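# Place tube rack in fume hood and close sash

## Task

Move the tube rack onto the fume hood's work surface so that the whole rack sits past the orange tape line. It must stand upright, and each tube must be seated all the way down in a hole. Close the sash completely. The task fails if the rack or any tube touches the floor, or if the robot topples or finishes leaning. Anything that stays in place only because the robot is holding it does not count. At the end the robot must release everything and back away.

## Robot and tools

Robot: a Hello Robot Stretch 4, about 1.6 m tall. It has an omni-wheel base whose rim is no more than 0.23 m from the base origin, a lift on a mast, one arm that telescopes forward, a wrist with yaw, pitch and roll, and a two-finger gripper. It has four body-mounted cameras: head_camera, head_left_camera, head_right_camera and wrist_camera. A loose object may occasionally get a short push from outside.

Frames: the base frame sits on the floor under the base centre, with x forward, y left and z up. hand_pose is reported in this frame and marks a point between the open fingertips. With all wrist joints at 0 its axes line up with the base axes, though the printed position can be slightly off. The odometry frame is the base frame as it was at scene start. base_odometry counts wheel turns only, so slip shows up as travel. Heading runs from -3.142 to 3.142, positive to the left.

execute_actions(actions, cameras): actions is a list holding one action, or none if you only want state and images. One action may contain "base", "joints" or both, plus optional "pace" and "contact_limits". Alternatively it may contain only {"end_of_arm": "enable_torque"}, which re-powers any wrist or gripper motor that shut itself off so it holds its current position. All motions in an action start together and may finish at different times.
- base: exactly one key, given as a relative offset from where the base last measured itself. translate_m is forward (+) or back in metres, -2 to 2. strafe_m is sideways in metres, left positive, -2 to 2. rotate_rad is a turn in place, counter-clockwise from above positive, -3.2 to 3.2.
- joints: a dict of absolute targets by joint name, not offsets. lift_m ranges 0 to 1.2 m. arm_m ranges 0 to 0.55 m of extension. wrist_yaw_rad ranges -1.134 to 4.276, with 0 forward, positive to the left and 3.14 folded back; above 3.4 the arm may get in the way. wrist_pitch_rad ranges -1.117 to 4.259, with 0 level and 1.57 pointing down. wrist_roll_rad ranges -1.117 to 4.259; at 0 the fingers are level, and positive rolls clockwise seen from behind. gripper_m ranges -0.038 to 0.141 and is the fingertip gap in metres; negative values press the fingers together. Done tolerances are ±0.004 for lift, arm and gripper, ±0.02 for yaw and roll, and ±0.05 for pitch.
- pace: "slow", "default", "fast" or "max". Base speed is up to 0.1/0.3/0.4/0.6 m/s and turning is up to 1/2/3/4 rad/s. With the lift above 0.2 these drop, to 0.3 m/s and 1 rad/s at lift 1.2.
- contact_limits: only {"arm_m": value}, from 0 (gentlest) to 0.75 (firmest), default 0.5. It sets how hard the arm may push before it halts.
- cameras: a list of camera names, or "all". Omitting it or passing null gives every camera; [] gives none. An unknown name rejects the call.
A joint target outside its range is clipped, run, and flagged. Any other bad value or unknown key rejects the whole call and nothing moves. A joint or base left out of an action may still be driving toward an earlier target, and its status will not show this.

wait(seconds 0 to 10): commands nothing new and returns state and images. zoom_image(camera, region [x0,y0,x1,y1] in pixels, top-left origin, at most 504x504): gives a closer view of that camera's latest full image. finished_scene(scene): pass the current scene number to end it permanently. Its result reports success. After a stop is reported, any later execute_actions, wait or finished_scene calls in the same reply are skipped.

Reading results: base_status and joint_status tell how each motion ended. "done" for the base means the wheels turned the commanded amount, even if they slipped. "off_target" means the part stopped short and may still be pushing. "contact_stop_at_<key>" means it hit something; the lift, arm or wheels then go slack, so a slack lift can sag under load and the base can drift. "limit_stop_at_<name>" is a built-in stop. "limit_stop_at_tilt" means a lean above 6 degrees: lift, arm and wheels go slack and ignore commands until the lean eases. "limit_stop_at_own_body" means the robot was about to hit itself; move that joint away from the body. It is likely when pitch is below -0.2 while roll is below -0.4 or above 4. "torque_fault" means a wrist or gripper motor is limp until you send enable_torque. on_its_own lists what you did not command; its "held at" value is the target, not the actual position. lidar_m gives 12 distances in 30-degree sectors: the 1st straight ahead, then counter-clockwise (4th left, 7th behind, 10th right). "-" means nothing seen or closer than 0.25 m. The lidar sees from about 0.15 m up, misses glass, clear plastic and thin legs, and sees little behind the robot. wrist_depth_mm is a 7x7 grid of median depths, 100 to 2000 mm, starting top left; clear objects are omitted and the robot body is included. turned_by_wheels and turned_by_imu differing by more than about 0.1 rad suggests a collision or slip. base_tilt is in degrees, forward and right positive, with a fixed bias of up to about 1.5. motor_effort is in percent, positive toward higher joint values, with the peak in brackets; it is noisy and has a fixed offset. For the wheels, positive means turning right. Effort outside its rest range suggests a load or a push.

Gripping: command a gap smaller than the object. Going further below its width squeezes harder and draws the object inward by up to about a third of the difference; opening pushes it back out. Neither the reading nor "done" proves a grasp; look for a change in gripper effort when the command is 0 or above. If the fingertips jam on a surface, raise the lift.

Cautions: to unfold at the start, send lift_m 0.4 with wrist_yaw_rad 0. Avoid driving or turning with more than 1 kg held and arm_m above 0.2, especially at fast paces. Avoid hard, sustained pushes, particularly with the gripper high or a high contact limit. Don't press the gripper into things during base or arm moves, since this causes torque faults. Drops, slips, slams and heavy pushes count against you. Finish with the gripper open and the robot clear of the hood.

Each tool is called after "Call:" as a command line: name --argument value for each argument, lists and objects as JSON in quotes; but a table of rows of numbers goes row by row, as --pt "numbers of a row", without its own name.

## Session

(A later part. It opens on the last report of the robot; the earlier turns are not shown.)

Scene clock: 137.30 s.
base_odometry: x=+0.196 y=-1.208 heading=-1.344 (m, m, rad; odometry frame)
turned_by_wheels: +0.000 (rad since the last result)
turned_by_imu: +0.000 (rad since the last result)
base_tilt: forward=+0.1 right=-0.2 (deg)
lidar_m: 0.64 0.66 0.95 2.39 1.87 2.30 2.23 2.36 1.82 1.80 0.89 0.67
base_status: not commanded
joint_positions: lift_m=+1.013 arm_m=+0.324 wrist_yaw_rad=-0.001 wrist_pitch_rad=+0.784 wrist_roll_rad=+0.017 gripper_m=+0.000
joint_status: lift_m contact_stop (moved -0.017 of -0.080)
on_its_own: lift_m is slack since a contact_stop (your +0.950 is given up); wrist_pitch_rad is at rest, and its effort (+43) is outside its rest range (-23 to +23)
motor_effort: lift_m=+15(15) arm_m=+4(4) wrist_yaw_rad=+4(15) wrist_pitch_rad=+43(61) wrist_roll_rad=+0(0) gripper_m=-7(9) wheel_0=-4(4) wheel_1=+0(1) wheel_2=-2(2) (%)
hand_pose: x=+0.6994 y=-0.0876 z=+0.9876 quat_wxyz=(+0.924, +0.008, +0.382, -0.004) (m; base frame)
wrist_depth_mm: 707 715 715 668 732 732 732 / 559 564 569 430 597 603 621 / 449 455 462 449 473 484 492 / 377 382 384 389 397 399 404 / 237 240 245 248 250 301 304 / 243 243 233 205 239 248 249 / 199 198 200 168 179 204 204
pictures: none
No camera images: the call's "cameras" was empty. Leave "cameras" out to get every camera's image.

Call:
execute_actions --actions '[{"joints":{"lift_m":0.97},"pace":"slow"}]' --cameras '[]'

Scene clock: 138.53 s.
base_odometry: x=+0.196 y=-1.208 heading=-1.344 (m, m, rad; odometry frame)
turned_by_wheels: +0.000 (rad since the last result)
turned_by_imu: +0.000 (rad since the last result)
base_tilt: forward=+0.0 right=-0.3 (deg)
lidar_m: 0.62 0.66 0.92 2.41 1.86 2.30 2.24 2.34 1.80 1.79 0.91 0.66
base_status: not commanded
joint_positions: lift_m=+1.011 arm_m=+0.324 wrist_yaw_rad=-0.002 wrist_pitch_rad=+0.784 wrist_roll_rad=+0.017 gripper_m=+0.000
joint_status: lift_m contact_stop (moved -0.002 of -0.043)
on_its_own: lift_m is slack since a contact_stop (your +0.970 is given up); wrist_pitch_rad is at rest, and its effort (+45) is outside its rest range (-23 to +23)
motor_effort: lift_m=+14(14) arm_m=+4(4) wrist_yaw_rad=+5(19) wrist_pitch_rad=+45(67) wrist_roll_rad=+0(1) gripper_m=-5(5) wheel_0=-3(4) wheel_1=+0(0) wheel_2=-2(2) (%)
hand_pose: x=+0.6995 y=-0.0878 z=+0.9861 quat_wxyz=(+0.924, +0.008, +0.382, -0.004) (m; base frame)
wrist_depth_mm: 715 723 715 676 732 741 750 / 564 569 574 433 591 609 621 / 452 452 462 449 473 484 492 / 377 382 387 392 394 399 404 / 237 239 244 246 249 301 303 / 243 242 232 204 240 249 250 / 198 198 199 168 178 203 204
pictures: none
No camera images: the call's "cameras" was empty. Leave "cameras" out to get every camera's image.

Bottomed.

Call:
execute_actions --actions '[{"joints":{"lift_m":1.06}}]' --cameras '[]'

Call:
execute_actions --actions '[{"joints":{"arm_m":0.0},"base":{"translate_m":-0.3}}]' --cameras '["head_camera"]'

Call:
finished_scene --scene 2

Scene clock: 139.90 s.
base_odometry: x=+0.196 y=-1.208 heading=-1.344 (m, m, rad; odometry frame)
turned_by_wheels: +0.000 (rad since the last result)
turned_by_imu: +0.000 (rad since the last result)
base_tilt: forward=+0.1 right=-0.2 (deg)
lidar_m: 0.62 0.68 0.93 2.40 1.86 2.30 2.23 2.33 1.81 1.78 0.89 0.66
base_status: not commanded
joint_positions: lift_m=+1.060 arm_m=+0.324 wrist_yaw_rad=+0.000 wrist_pitch_rad=+0.801 wrist_roll_rad=+0.017 gripper_m=+0.000
joint_status: all done
motor_effort: lift_m=+22(21) arm_m=+4(4) wrist_yaw_rad=+0(3) wrist_pitch_rad=-5(43) wrist_roll_rad=+1(1) gripper_m=-8(8) wheel_0=-2(3) wheel_1=+0(0) wheel_2=-2(2) (%)
hand_pose: x=+0.6960 y=-0.0873 z=+1.0307 quat_wxyz=(+0.921, +0.008, +0.390, -0.003) (m; base frame)
wrist_depth_mm: 750 741 741 732 750 759 723 / 621 609 627 452 634 647 661 / 496 500 508 473 521 525 535 / 421 427 430 439 439 445 445 / 327 330 338 338 340 343 343 / 270 267 259 204 264 271 272 / 229 230 229 173 176 256 248
pictures: none
No camera images: the call's "cameras" was empty. Leave "cameras" out to get every camera's image.

Scene clock: 142.37 s.
base_odometry: x=+0.129 y=-0.916 heading=-1.344 (m, m, rad; odometry frame)
turned_by_wheels: -0.001 (rad since the last result)
turned_by_imu: +0.000 (rad since the last result)
base_tilt: forward=+0.3 right=-0.2 (deg)
lidar_m: 0.94 0.99 2.54 1.76 1.82 2.02 1.94 1.99 1.85 1.72 2.29 0.96
base_status: done
joint_positions: lift_m=+1.060 arm_m=+0.001 wrist_yaw_rad=+0.000 wrist_pitch_rad=+0.802 wrist_roll_rad=+0.017 gripper_m=+0.000
joint_status: all done
motor_effort: lift_m=+21(22) arm_m=-7(5) wrist_yaw_rad=+2(0) wrist_pitch_rad=-7(6) wrist_roll_rad=+1(0) gripper_m=-8(6) wheel_0=-3(11) wheel_1=-5(10) wheel_2=+2(11) (%)
hand_pose: x=+0.3728 y=-0.0874 z=+1.0306 quat_wxyz=(+0.921, +0.008, +0.390, -0.003) (m; base frame)
wrist_depth_mm: 691 699 699 715 707 715 723 / 759 759 759 759 768 778 768 / 866 866 854 854 842 854 831 / 1008 976 976 976 960 960 960 / 1430 1138 1160 1138 1138 1118 1537 / 1366 1308 1255 203 1336 1336 1397 / 1205 1182 1182 174 176 1255 1255
pictures: head_camera
Images, in order (width x height): head_camera 420x560.

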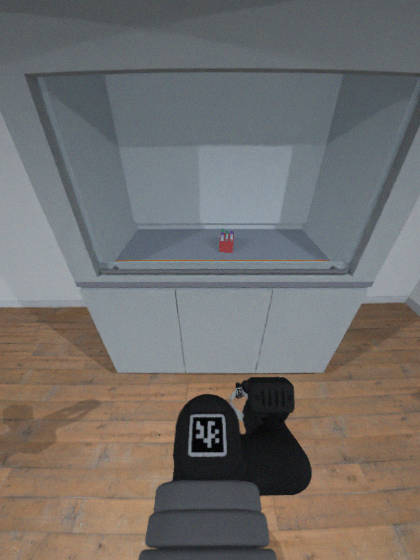

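The scene is finished: the task was done.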